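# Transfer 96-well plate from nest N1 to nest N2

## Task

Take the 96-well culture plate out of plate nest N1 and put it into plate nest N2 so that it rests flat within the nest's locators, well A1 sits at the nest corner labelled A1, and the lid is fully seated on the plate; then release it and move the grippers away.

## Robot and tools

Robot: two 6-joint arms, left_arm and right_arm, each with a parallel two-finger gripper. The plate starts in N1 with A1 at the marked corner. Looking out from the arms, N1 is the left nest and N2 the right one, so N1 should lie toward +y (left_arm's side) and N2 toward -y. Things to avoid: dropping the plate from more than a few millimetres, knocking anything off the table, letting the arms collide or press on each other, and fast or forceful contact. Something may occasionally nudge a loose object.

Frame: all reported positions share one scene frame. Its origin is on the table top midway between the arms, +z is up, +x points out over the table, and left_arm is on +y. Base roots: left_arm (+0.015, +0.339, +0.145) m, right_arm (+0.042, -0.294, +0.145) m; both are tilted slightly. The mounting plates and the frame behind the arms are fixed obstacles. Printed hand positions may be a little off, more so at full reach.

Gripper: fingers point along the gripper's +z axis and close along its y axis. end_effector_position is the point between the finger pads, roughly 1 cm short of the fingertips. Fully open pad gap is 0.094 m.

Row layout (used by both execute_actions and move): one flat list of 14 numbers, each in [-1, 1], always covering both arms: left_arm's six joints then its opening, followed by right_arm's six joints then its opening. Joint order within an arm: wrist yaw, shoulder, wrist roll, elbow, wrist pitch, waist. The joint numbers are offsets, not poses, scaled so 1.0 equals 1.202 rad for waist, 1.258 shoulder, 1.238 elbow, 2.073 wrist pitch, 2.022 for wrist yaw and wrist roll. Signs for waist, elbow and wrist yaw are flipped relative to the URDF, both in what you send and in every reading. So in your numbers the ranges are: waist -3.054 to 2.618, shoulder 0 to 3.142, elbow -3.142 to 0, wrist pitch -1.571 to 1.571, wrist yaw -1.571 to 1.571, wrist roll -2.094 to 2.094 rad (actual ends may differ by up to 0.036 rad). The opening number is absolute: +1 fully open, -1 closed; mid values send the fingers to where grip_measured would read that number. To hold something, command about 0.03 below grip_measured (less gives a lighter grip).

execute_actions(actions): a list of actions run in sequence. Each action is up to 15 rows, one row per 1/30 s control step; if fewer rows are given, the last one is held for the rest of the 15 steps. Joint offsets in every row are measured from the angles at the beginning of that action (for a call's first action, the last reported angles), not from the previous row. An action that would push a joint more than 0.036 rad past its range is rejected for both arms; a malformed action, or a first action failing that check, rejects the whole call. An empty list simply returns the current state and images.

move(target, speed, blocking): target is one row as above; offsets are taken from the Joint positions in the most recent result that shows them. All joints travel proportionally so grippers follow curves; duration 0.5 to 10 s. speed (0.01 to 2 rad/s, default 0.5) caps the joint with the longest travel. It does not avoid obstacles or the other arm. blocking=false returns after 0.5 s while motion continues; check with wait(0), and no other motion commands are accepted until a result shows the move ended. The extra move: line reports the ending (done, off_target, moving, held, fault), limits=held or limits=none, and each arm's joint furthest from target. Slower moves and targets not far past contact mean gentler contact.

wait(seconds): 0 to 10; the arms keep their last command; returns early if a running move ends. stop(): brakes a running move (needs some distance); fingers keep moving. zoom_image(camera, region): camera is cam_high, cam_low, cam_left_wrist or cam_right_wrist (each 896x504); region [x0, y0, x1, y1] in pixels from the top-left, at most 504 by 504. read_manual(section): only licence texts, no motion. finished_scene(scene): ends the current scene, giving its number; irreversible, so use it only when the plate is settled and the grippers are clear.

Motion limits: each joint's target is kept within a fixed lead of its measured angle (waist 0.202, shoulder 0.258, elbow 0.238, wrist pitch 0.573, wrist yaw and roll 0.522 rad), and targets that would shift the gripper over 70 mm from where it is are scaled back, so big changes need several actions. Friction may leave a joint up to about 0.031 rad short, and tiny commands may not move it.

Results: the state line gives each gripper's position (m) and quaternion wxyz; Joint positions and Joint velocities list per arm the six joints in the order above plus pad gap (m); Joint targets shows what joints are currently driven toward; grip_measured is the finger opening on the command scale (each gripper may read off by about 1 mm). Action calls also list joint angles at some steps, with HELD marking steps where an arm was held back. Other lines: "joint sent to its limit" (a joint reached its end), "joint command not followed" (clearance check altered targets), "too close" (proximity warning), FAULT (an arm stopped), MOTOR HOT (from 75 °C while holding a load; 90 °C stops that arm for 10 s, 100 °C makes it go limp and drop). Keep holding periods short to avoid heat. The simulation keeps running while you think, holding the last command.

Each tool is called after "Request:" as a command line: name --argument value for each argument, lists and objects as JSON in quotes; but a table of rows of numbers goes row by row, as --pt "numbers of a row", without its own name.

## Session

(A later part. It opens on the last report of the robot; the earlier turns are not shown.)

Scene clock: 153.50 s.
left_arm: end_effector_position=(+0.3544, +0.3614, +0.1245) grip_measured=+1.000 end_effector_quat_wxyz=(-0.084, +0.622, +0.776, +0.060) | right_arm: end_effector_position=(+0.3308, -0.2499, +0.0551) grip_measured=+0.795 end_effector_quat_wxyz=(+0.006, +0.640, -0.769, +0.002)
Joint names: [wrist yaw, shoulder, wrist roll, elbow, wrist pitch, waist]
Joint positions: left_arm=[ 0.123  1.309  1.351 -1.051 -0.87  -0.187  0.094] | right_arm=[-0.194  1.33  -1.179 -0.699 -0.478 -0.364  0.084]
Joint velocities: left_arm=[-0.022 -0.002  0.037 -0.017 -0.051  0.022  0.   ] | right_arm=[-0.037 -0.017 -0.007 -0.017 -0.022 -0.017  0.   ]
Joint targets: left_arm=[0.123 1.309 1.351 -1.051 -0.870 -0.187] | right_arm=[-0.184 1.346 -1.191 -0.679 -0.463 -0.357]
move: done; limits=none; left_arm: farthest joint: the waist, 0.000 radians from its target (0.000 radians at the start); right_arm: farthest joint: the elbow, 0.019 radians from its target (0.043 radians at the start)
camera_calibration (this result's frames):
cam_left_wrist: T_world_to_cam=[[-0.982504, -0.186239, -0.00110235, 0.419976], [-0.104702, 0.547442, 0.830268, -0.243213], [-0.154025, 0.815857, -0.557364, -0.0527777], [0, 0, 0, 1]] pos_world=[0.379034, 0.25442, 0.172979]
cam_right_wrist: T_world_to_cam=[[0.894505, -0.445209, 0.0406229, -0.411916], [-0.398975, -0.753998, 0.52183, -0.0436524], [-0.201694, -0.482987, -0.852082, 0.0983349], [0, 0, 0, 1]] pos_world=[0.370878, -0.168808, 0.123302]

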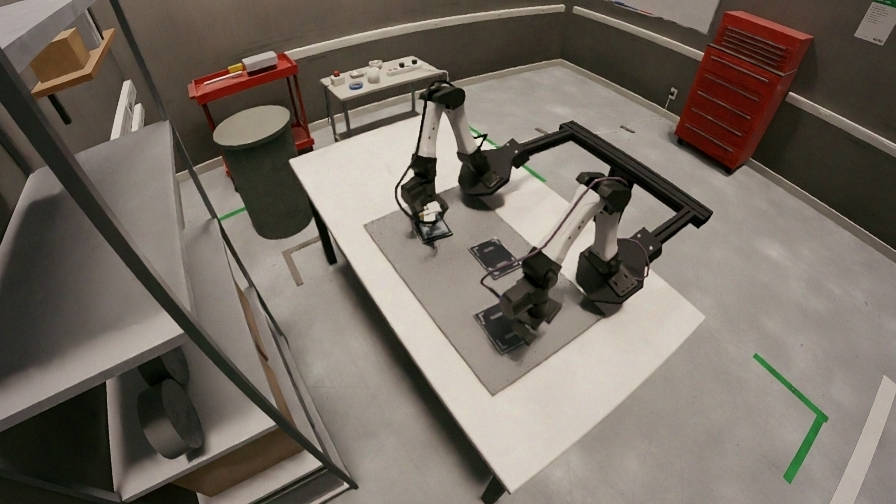

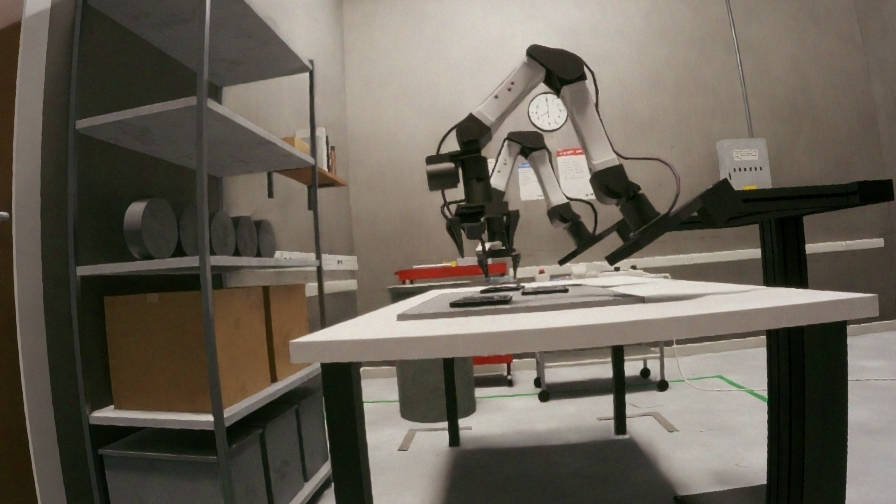

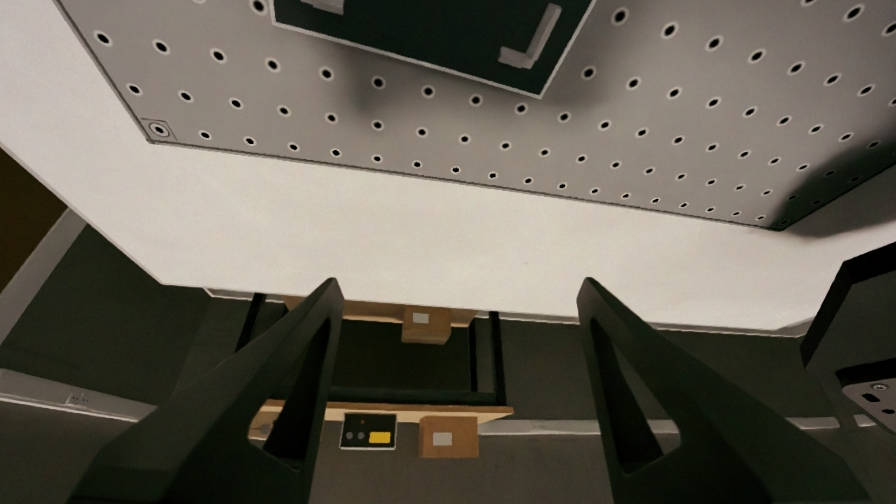

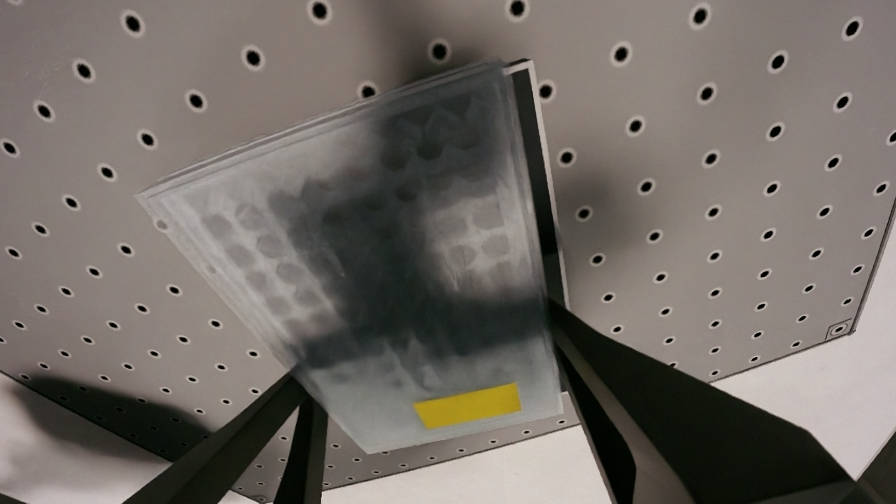

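Request:
move --target '[0,0,0,0,0,0,1,0.022,-0.032,-0.034,0.03,-0.008,0.058,0.76]' --speed 0.1

Scene clock: 170.87 s.
left_arm: end_effector_position=(+0.3544, +0.3614, +0.1245) grip_measured=+1.000 end_effector_quat_wxyz=(-0.084, +0.622, +0.776, +0.060) | right_arm: end_effector_position=(+0.3263, -0.2636, +0.0537) grip_measured=+0.795 end_effector_quat_wxyz=(+0.010, +0.641, -0.768, -0.004)
Joint names: [wrist yaw, shoulder, wrist roll, elbow, wrist pitch, waist]
Joint positions: left_arm=[ 0.123  1.309  1.351 -1.051 -0.87  -0.187  0.094] | right_arm=[-0.16   1.314 -1.235 -0.682 -0.481 -0.302  0.084]
Joint velocities: left_arm=[-0.007  0.002 -0.051 -0.007  0.037  0.017  0.   ] | right_arm=[ 0.037 -0.012  0.007  0.007 -0.022 -0.007 -0.   ]
Joint targets: left_arm=[0.123 1.309 1.351 -1.051 -0.870 -0.187] | right_arm=[-0.150 1.290 -1.247 -0.662 -0.494 -0.295]
move: off_target (right_arm); limits=none; left_arm: farthest joint: the waist, 0.000 radians from its target (0.000 radians at the start); right_arm: farthest joint: the shoulder, 0.024 radians from its target (0.041 radians at the start)
camera_calibration (this result's frames):
cam_left_wrist: T_world_to_cam=[[-0.982504, -0.186239, -0.00110235, 0.419976], [-0.104702, 0.547442, 0.830268, -0.243213], [-0.154025, 0.815857, -0.557364, -0.0527777], [0, 0, 0, 1]] pos_world=[0.379034, 0.25442, 0.172979]
cam_right_wrist: T_world_to_cam=[[0.895887, -0.443493, 0.026456, -0.413141], [-0.390057, -0.756641, 0.524738, -0.0588344], [-0.2127, -0.480426, -0.850852, 0.0938114], [0, 0, 0, 1]] pos_world=[0.367133, -0.182672, 0.121622]

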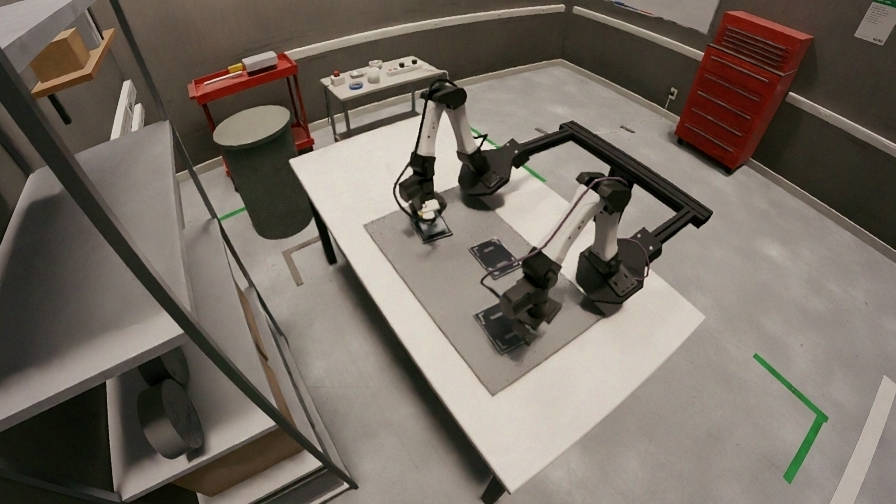

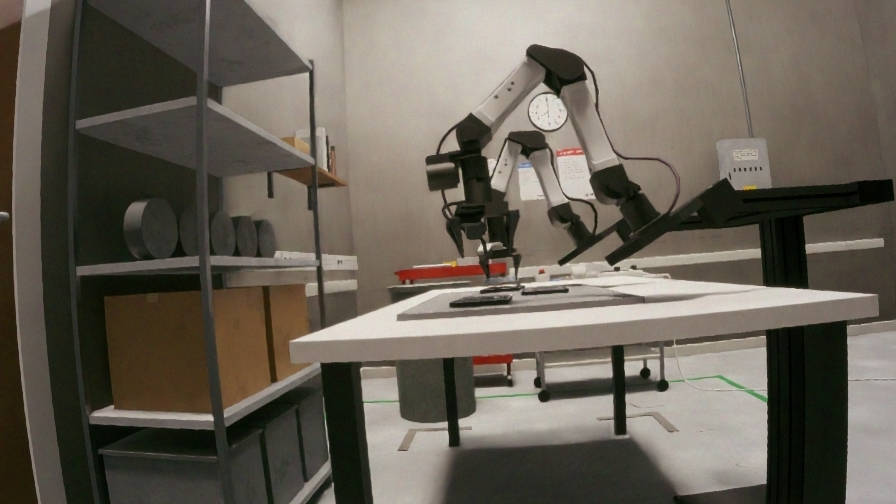

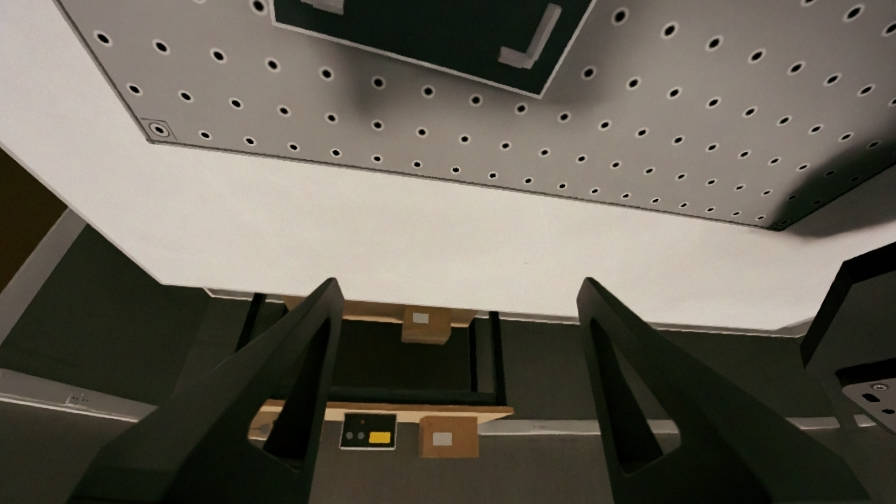

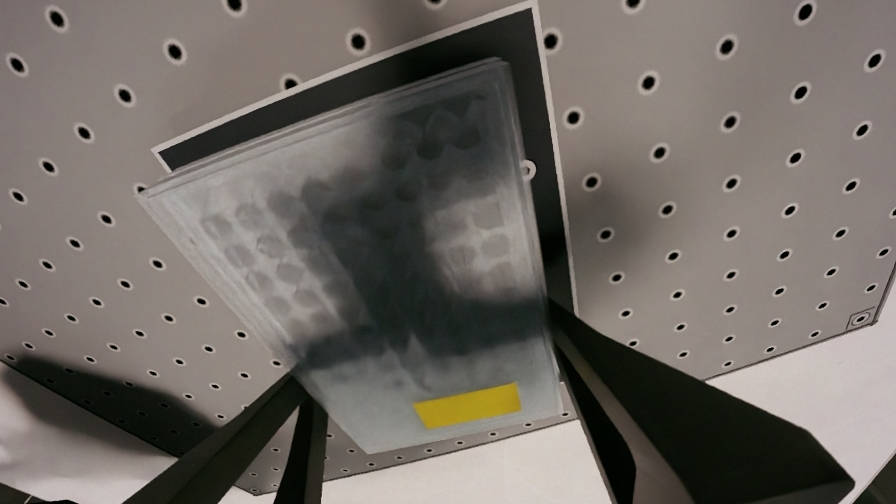

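Request:
move --target '[0,0,0,0,0,0,1,0.005,0.037,-0.008,0,0.022,0.018,0.76]' --speed 0.08

Scene clock: 179.93 s.
left_arm: end_effector_position=(+0.3544, +0.3614, +0.1245) grip_measured=+1.000 end_effector_quat_wxyz=(-0.084, +0.622, +0.776, +0.060) | right_arm: end_effector_position=(+0.3282, -0.2663, +0.0465) grip_measured=+0.795 end_effector_quat_wxyz=(+0.013, +0.638, -0.770, -0.002)
Joint names: [wrist yaw, shoulder, wrist roll, elbow, wrist pitch, waist]
Joint positions: left_arm=[ 0.123  1.309  1.351 -1.051 -0.87  -0.187  0.094] | right_arm=[-0.16   1.344 -1.24  -0.682 -0.45  -0.288  0.084]
Joint velocities: left_arm=[ 0.081 -0.002  0.051  0.002 -0.022 -0.007  0.   ] | right_arm=[ 0.007 -0.022 -0.051  0.007 -0.037  0.012  0.   ]
Joint targets: left_arm=[0.123 1.309 1.351 -1.051 -0.870 -0.187] | right_arm=[-0.150 1.360 -1.252 -0.682 -0.435 -0.281]
move: done; limits=none; left_arm: farthest joint: the waist, 0.000 radians from its target (0.000 radians at the start); right_arm: farthest joint: the shoulder, 0.016 radians from its target (0.047 radians at the start)
camera_calibration (this result's frames):
cam_left_wrist: T_world_to_cam=[[-0.982504, -0.186239, -0.00110235, 0.419976], [-0.104702, 0.547442, 0.830268, -0.243213], [-0.154025, 0.815857, -0.557364, -0.0527777], [0, 0, 0, 1]] pos_world=[0.379034, 0.25442, 0.172979]
cam_right_wrist: T_world_to_cam=[[0.892582, -0.449999, 0.028255, -0.416614], [-0.395138, -0.750504, 0.529726, -0.0532372], [-0.217171, -0.483989, -0.847698, 0.0871698], [0, 0, 0, 1]] pos_world=[0.369757, -0.185241, 0.113866]

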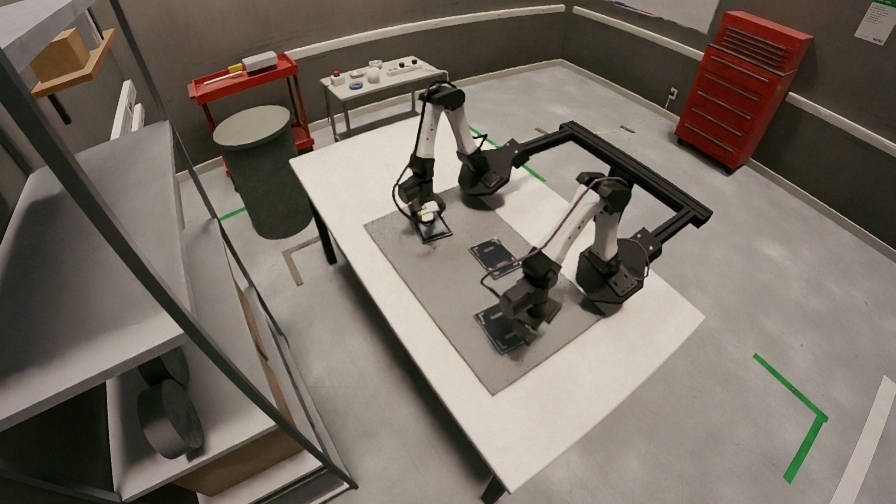

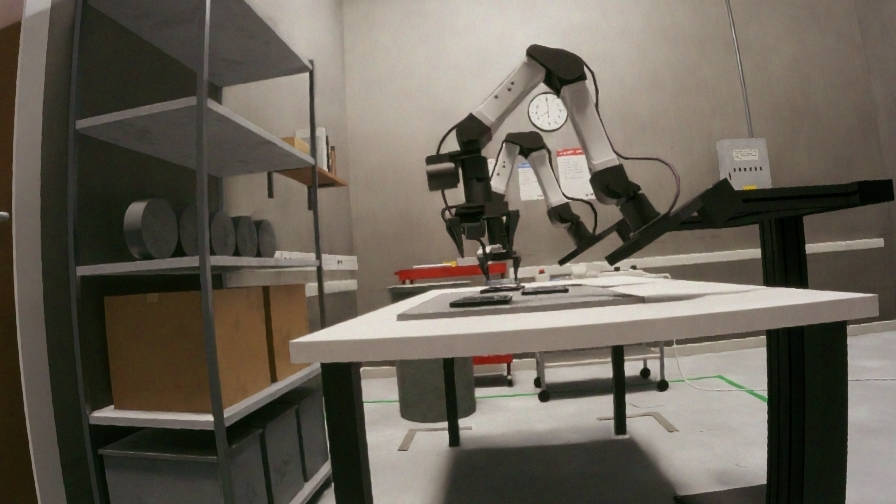

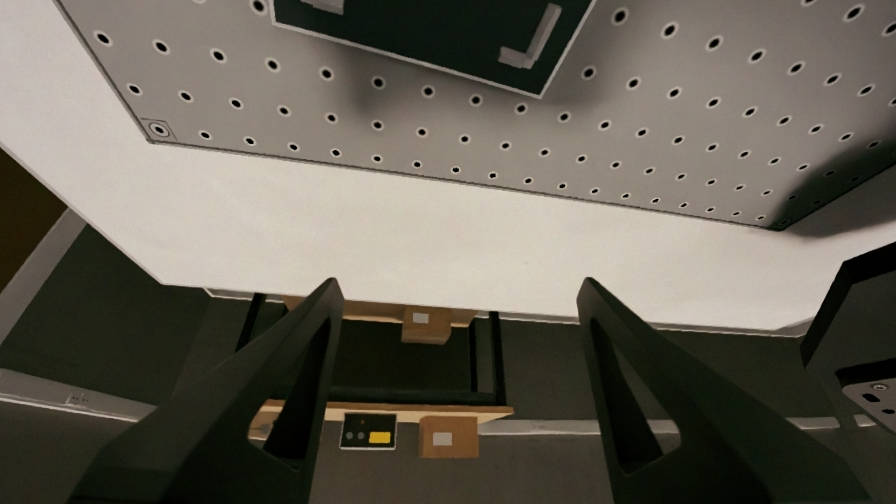

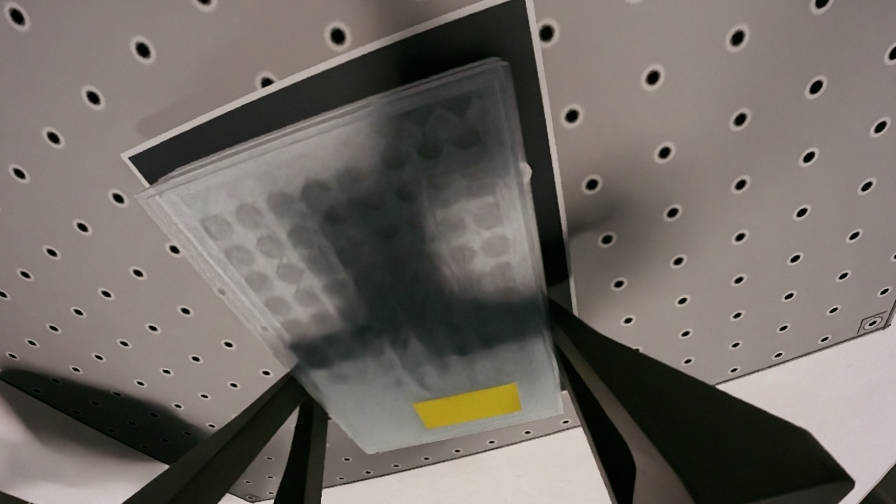

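Request:
move --target '[0,0,0,0,0,0,1,0,0.034,0,0.022,0.025,0.008,0.76]' --speed 0.05

Scene clock: 185.17 s.
left_arm: end_effector_position=(+0.3544, +0.3614, +0.1245) grip_measured=+1.000 end_effector_quat_wxyz=(-0.084, +0.622, +0.776, +0.060) | right_arm: end_effector_position=(+0.3317, -0.2653, +0.0425) grip_measured=+0.795 end_effector_quat_wxyz=(+0.008, +0.637, -0.771, +0.001)
Joint names: [wrist yaw, shoulder, wrist roll, elbow, wrist pitch, waist]
Joint positions: left_arm=[ 0.123  1.309  1.351 -1.051 -0.87  -0.187  0.094] | right_arm=[-0.161  1.362 -1.24  -0.682 -0.422 -0.288  0.084]
Joint velocities: left_arm=[ 0.037 -0.017  0.007  0.007  0.022 -0.002  0.   ] | right_arm=[ 0.037 -0.012 -0.022 -0.002  0.037  0.007 -0.001]
Joint targets: left_arm=[0.123 1.309 1.351 -1.051 -0.870 -0.187] | right_arm=[-0.160 1.387 -1.240 -0.654 -0.398 -0.279]
move: off_target (right_arm); limits=none; left_arm: farthest joint: the waist, 0.000 radians from its target (0.000 radians at the start); right_arm: farthest joint: the elbow, 0.027 radians from its target (0.027 radians at the start)
camera_calibration (this result's frames):
cam_left_wrist: T_world_to_cam=[[-0.982504, -0.186239, -0.00110235, 0.419976], [-0.104702, 0.547442, 0.830268, -0.243213], [-0.154025, 0.815857, -0.557364, -0.0527777], [0, 0, 0, 1]] pos_world=[0.379034, 0.25442, 0.172979]
cam_right_wrist: T_world_to_cam=[[0.89169, -0.451102, 0.0373532, -0.419555], [-0.401616, -0.7504, 0.52498, -0.0466939], [-0.20879, -0.483121, -0.850295, 0.0826258], [0, 0, 0, 1]] pos_world=[0.372612, -0.184383, 0.110441]

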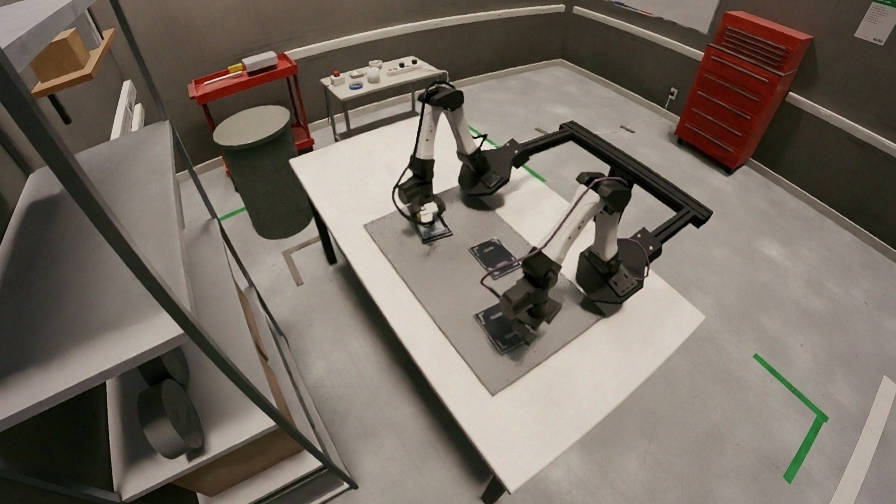

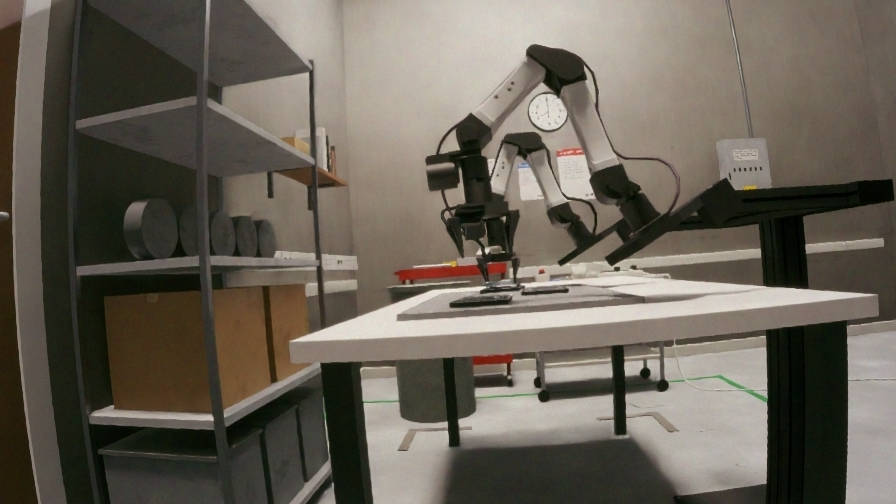

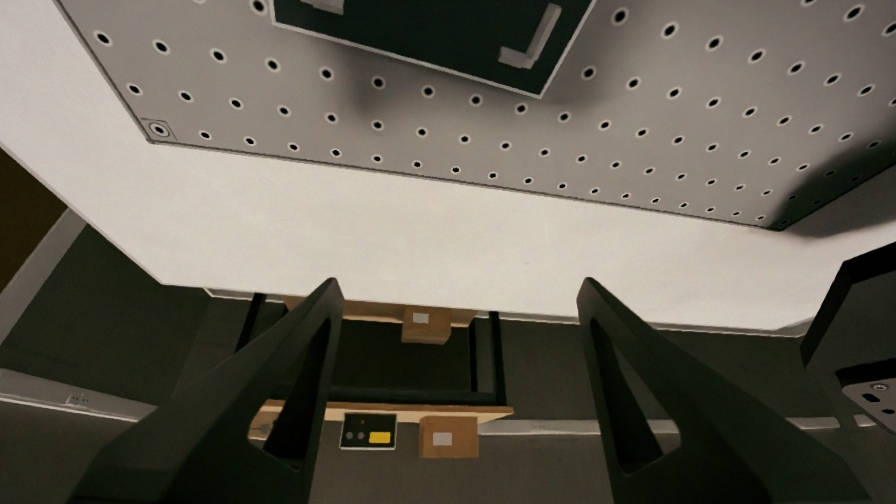

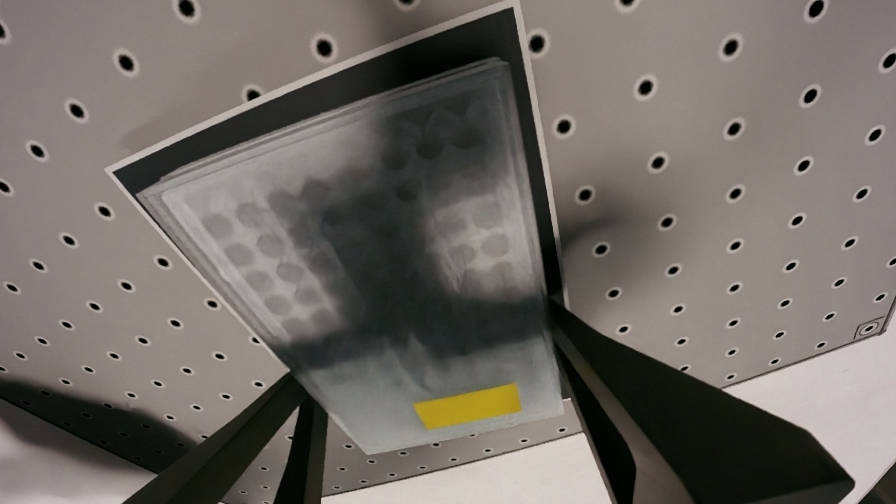

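Request:
move --target '[0,0,0,0,0,0,1,0,-0.028,0,0,-0.02,0.016,0.76]' --speed 0.05

Scene clock: 193.93 s.
left_arm: end_effector_position=(+0.3544, +0.3614, +0.1245) grip_measured=+1.000 end_effector_quat_wxyz=(-0.084, +0.622, +0.776, +0.060) | right_arm: end_effector_position=(+0.3279, -0.2697, +0.0449) grip_measured=+0.795 end_effector_quat_wxyz=(-0.016, -0.634, +0.773, +0.001)
Joint names: [wrist yaw, shoulder, wrist roll, elbow, wrist pitch, waist]
Joint positions: left_arm=[ 0.123  1.309  1.351 -1.051 -0.87  -0.187  0.094] | right_arm=[-0.161  1.35  -1.24  -0.682 -0.448 -0.277  0.084]
Joint velocities: left_arm=[-0.066  0.002  0.007  0.007  0.007  0.012  0.   ] | right_arm=[-0.051 -0.012 -0.007 -0.002 -0.007 -0.007 -0.001]
Joint targets: left_arm=[0.123 1.309 1.351 -1.051 -0.870 -0.187] | right_arm=[-0.161 1.327 -1.240 -0.682 -0.463 -0.269]
move: off_target (right_arm); limits=none; left_arm: farthest joint: the waist, 0.000 radians from its target (0.000 radians at the start); right_arm: farthest joint: the shoulder, 0.023 radians from its target (0.035 radians at the start)
camera_calibration (this result's frames):
cam_left_wrist: T_world_to_cam=[[-0.982504, -0.186239, -0.00110235, 0.419976], [-0.104702, 0.547442, 0.830268, -0.243213], [-0.154025, 0.815857, -0.557364, -0.0527777], [0, 0, 0, 1]] pos_world=[0.379034, 0.25442, 0.172979]
cam_right_wrist: T_world_to_cam=[[0.888557, -0.457931, 0.0276848, -0.418602], [-0.399794, -0.743327, 0.536311, -0.0519263], [-0.225015, -0.487611, -0.843566, 0.0854945], [0, 0, 0, 1]] pos_world=[0.37043, -0.188601, 0.111558]

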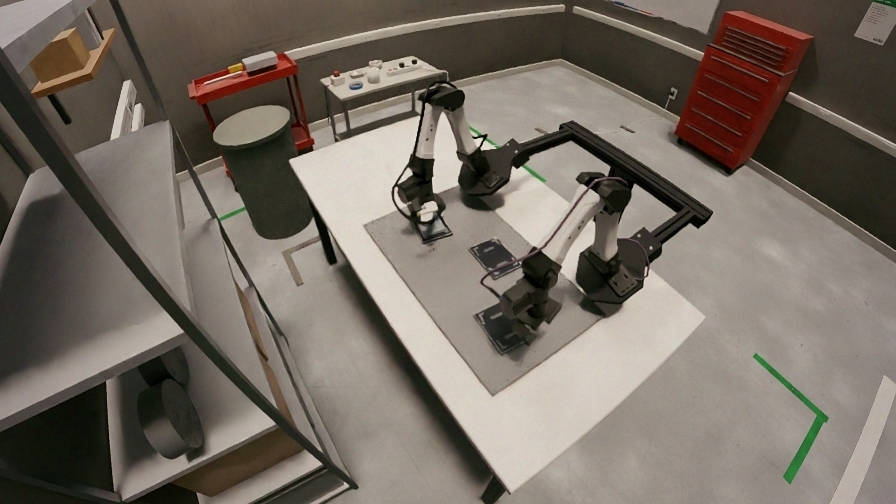

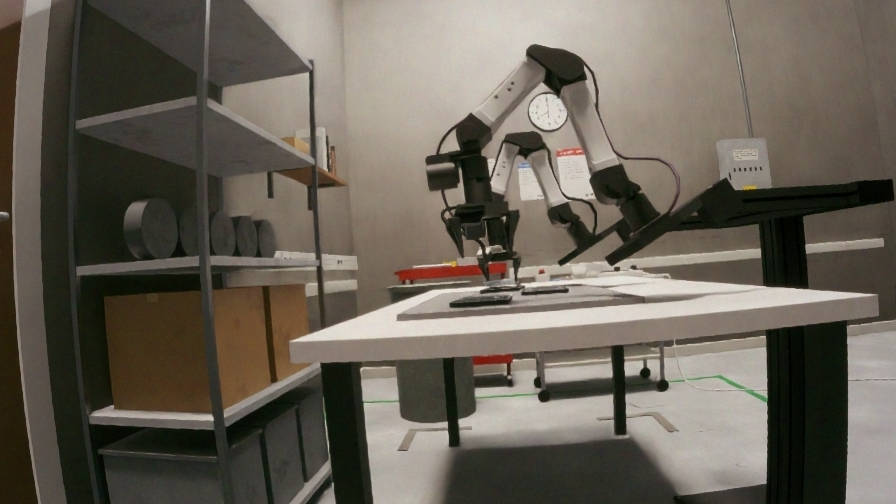

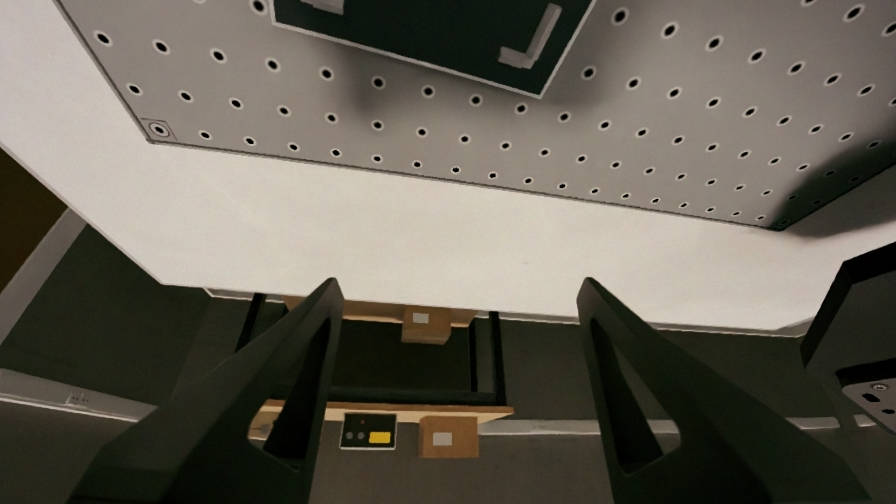

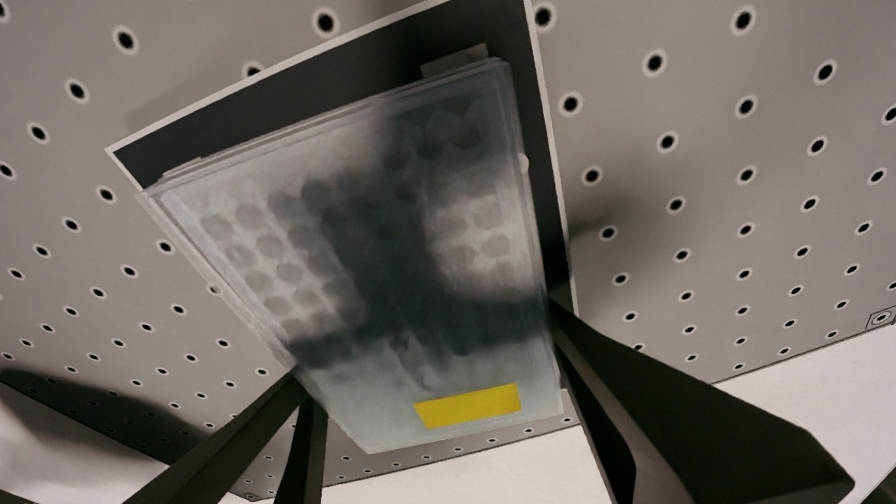

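Request:
move --target '[0,0,0,0,0,0,1,0,-0.012,-0.021,0,-0.005,-0.014,0.76]' --speed 0.05

Scene clock: 202.03 s.
left_arm: end_effector_position=(+0.3544, +0.3614, +0.1245) grip_measured=+1.000 end_effector_quat_wxyz=(-0.084, +0.622, +0.776, +0.060) | right_arm: end_effector_position=(+0.3277, -0.2672, +0.0451) grip_measured=+0.795 end_effector_quat_wxyz=(+0.015, +0.649, -0.761, -0.003)
Joint names: [wrist yaw, shoulder, wrist roll, elbow, wrist pitch, waist]
Joint positions: left_arm=[ 0.123  1.309  1.351 -1.051 -0.87  -0.187  0.094] | right_arm=[-0.161  1.35  -1.27  -0.682 -0.448 -0.285  0.084]
Joint velocities: left_arm=[-0.037 -0.007 -0.051  0.012  0.081 -0.017  0.   ] | right_arm=[ 0.022 -0.012  0.066 -0.002  0.051 -0.017  0.   ]
Joint targets: left_arm=[0.123 1.309 1.351 -1.051 -0.870 -0.187] | right_arm=[-0.161 1.335 -1.283 -0.682 -0.458 -0.294]
move: done; limits=none; left_arm: farthest joint: the waist, 0.000 radians from its target (0.000 radians at the start); right_arm: farthest joint: the shoulder, 0.015 radians from its target (0.015 radians at the start)
camera_calibration (this result's frames):
cam_left_wrist: T_world_to_cam=[[-0.982504, -0.186239, -0.00110235, 0.419976], [-0.104702, 0.547442, 0.830268, -0.243213], [-0.154025, 0.815857, -0.557364, -0.0527777], [0, 0, 0, 1]] pos_world=[0.379034, 0.25442, 0.172979]
cam_right_wrist: T_world_to_cam=[[0.905124, -0.424395, 0.0253027, -0.413636], [-0.371405, -0.76034, 0.532862, -0.0640001], [-0.206905, -0.491704, -0.845824, 0.0799559], [0, 0, 0, 1]] pos_world=[0.367165, -0.184892, 0.112198]

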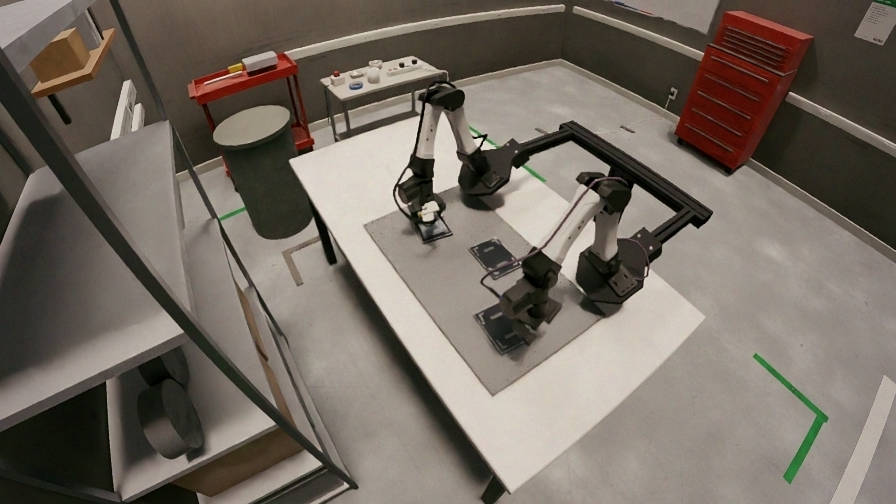

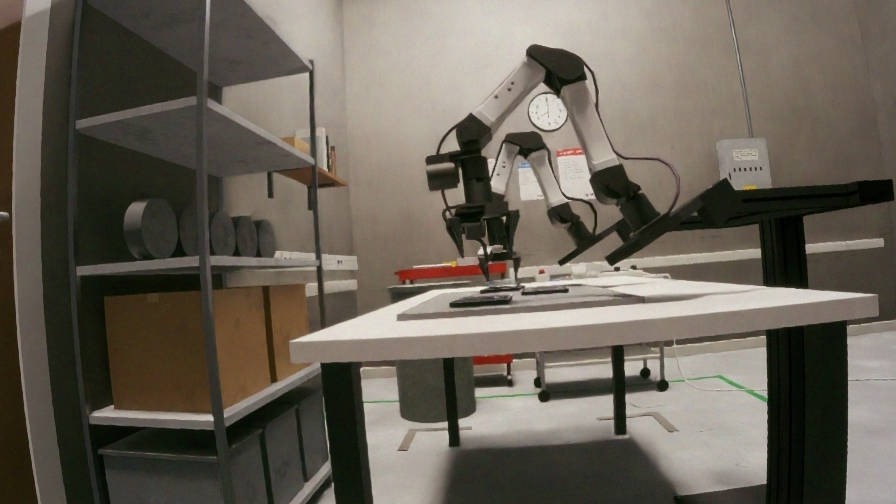

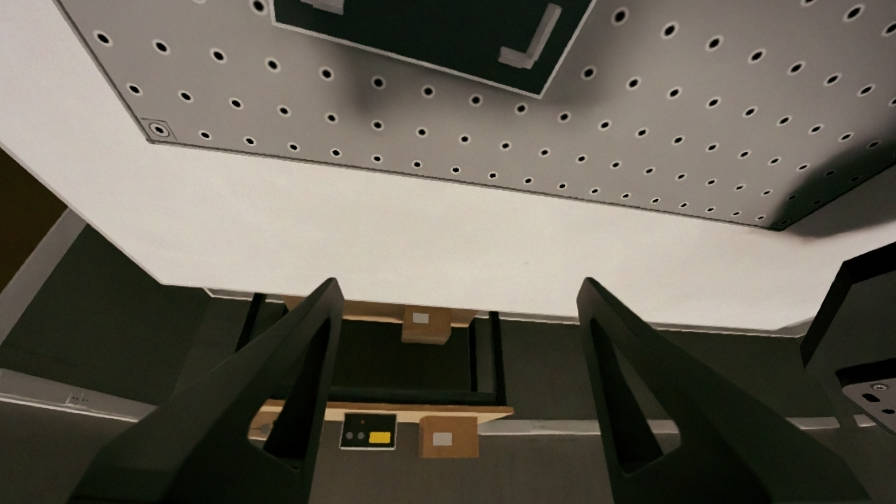

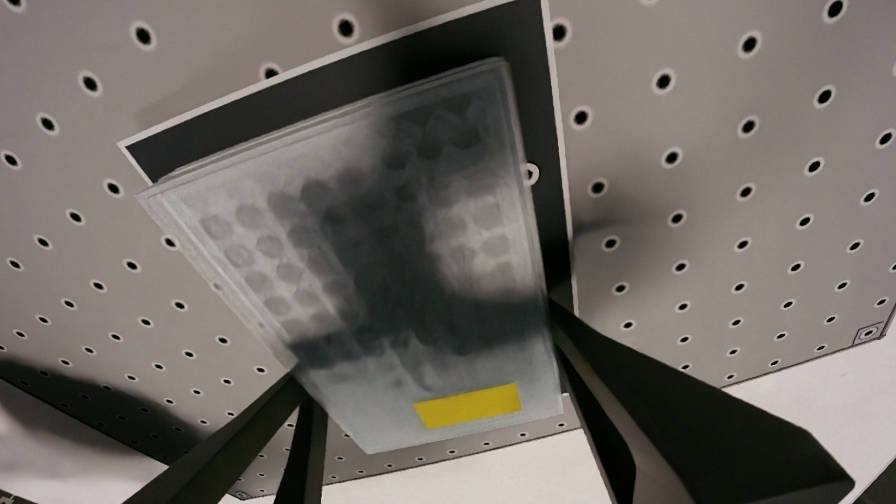

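Request:
move --target '[0,0,0,0,0,0,1,0,-0.012,0,0,0,0.022,0.76]' --speed 0.04

Scene clock: 208.93 s.
left_arm: end_effector_position=(+0.3544, +0.3614, +0.1245) grip_measured=+1.000 end_effector_quat_wxyz=(-0.084, +0.622, +0.776, +0.060) | right_arm: end_effector_position=(+0.3279, -0.2724, +0.0446) grip_measured=+0.795 end_effector_quat_wxyz=(+0.018, +0.643, -0.766, -0.000)
Joint names: [wrist yaw, shoulder, wrist roll, elbow, wrist pitch, waist]
Joint positions: left_arm=[ 0.123  1.309  1.351 -1.051 -0.87  -0.187  0.094] | right_arm=[-0.161  1.35  -1.271 -0.682 -0.448 -0.268  0.084]
Joint velocities: left_arm=[-0.022 -0.017  0.051  0.007 -0.037  0.022  0.   ] | right_arm=[ 0.051 -0.007 -0.051  0.007 -0.095 -0.002 -0.   ]
Joint targets: left_arm=[0.123 1.309 1.351 -1.051 -0.870 -0.187] | right_arm=[-0.161 1.335 -1.271 -0.682 -0.448 -0.259]
move: done; limits=none; left_arm: farthest joint: the waist, 0.000 radians from its target (0.000 radians at the start); right_arm: farthest joint: the shoulder, 0.015 radians from its target (0.015 radians at the start)
camera_calibration (this result's frames):
cam_left_wrist: T_world_to_cam=[[-0.982504, -0.186239, -0.00110235, 0.419976], [-0.104702, 0.547442, 0.830268, -0.243213], [-0.154025, 0.815857, -0.557364, -0.0527777], [0, 0, 0, 1]] pos_world=[0.379034, 0.25442, 0.172979]
cam_right_wrist: T_world_to_cam=[[0.898861, -0.437349, 0.0278234, -0.417652], [-0.381796, -0.750354, 0.53963, -0.0617721], [-0.21513, -0.495675, -0.841442, 0.078401], [0, 0, 0, 1]] pos_world=[0.368693, -0.190149, 0.110924]

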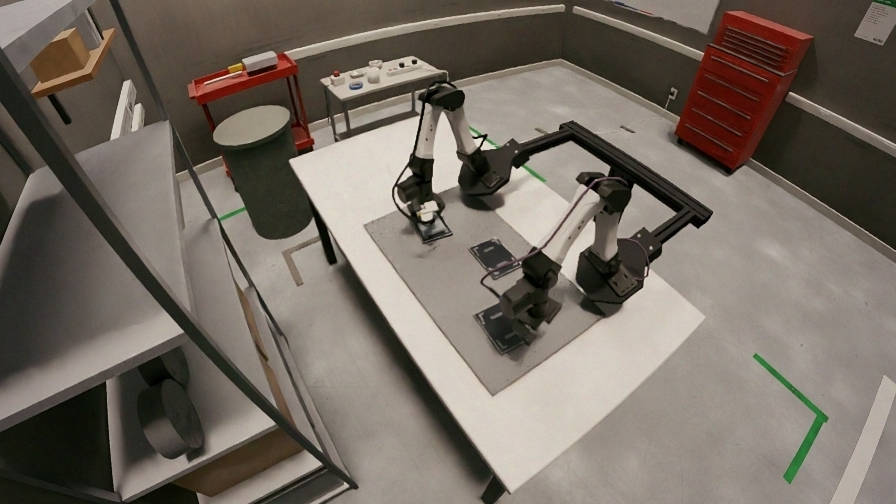

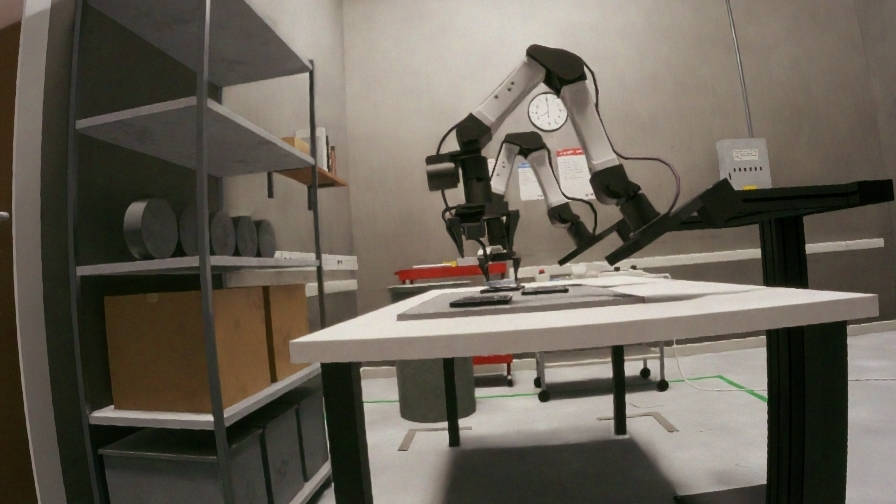

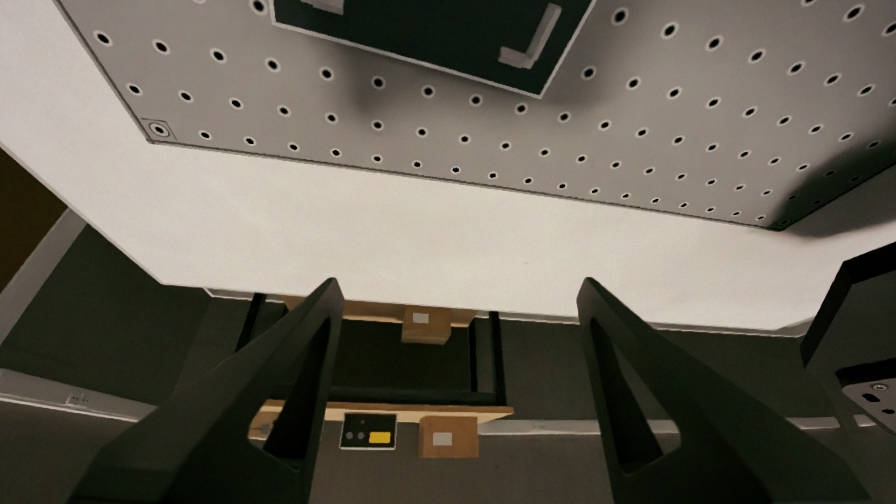

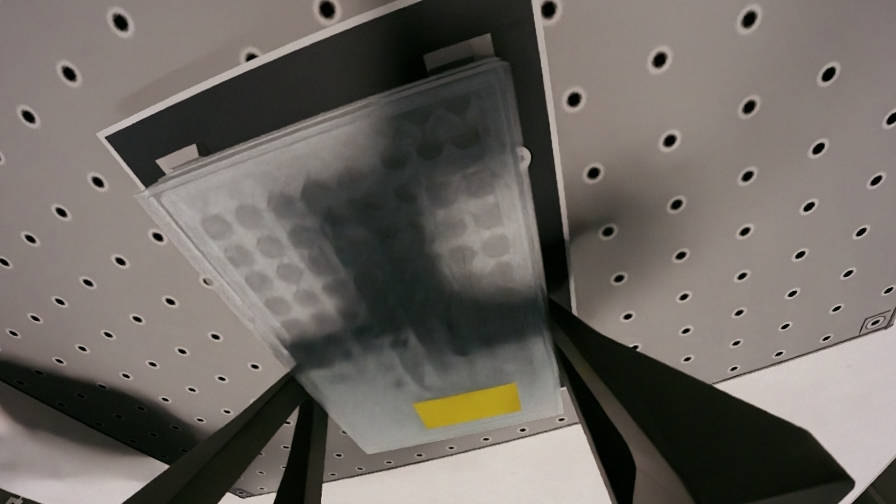

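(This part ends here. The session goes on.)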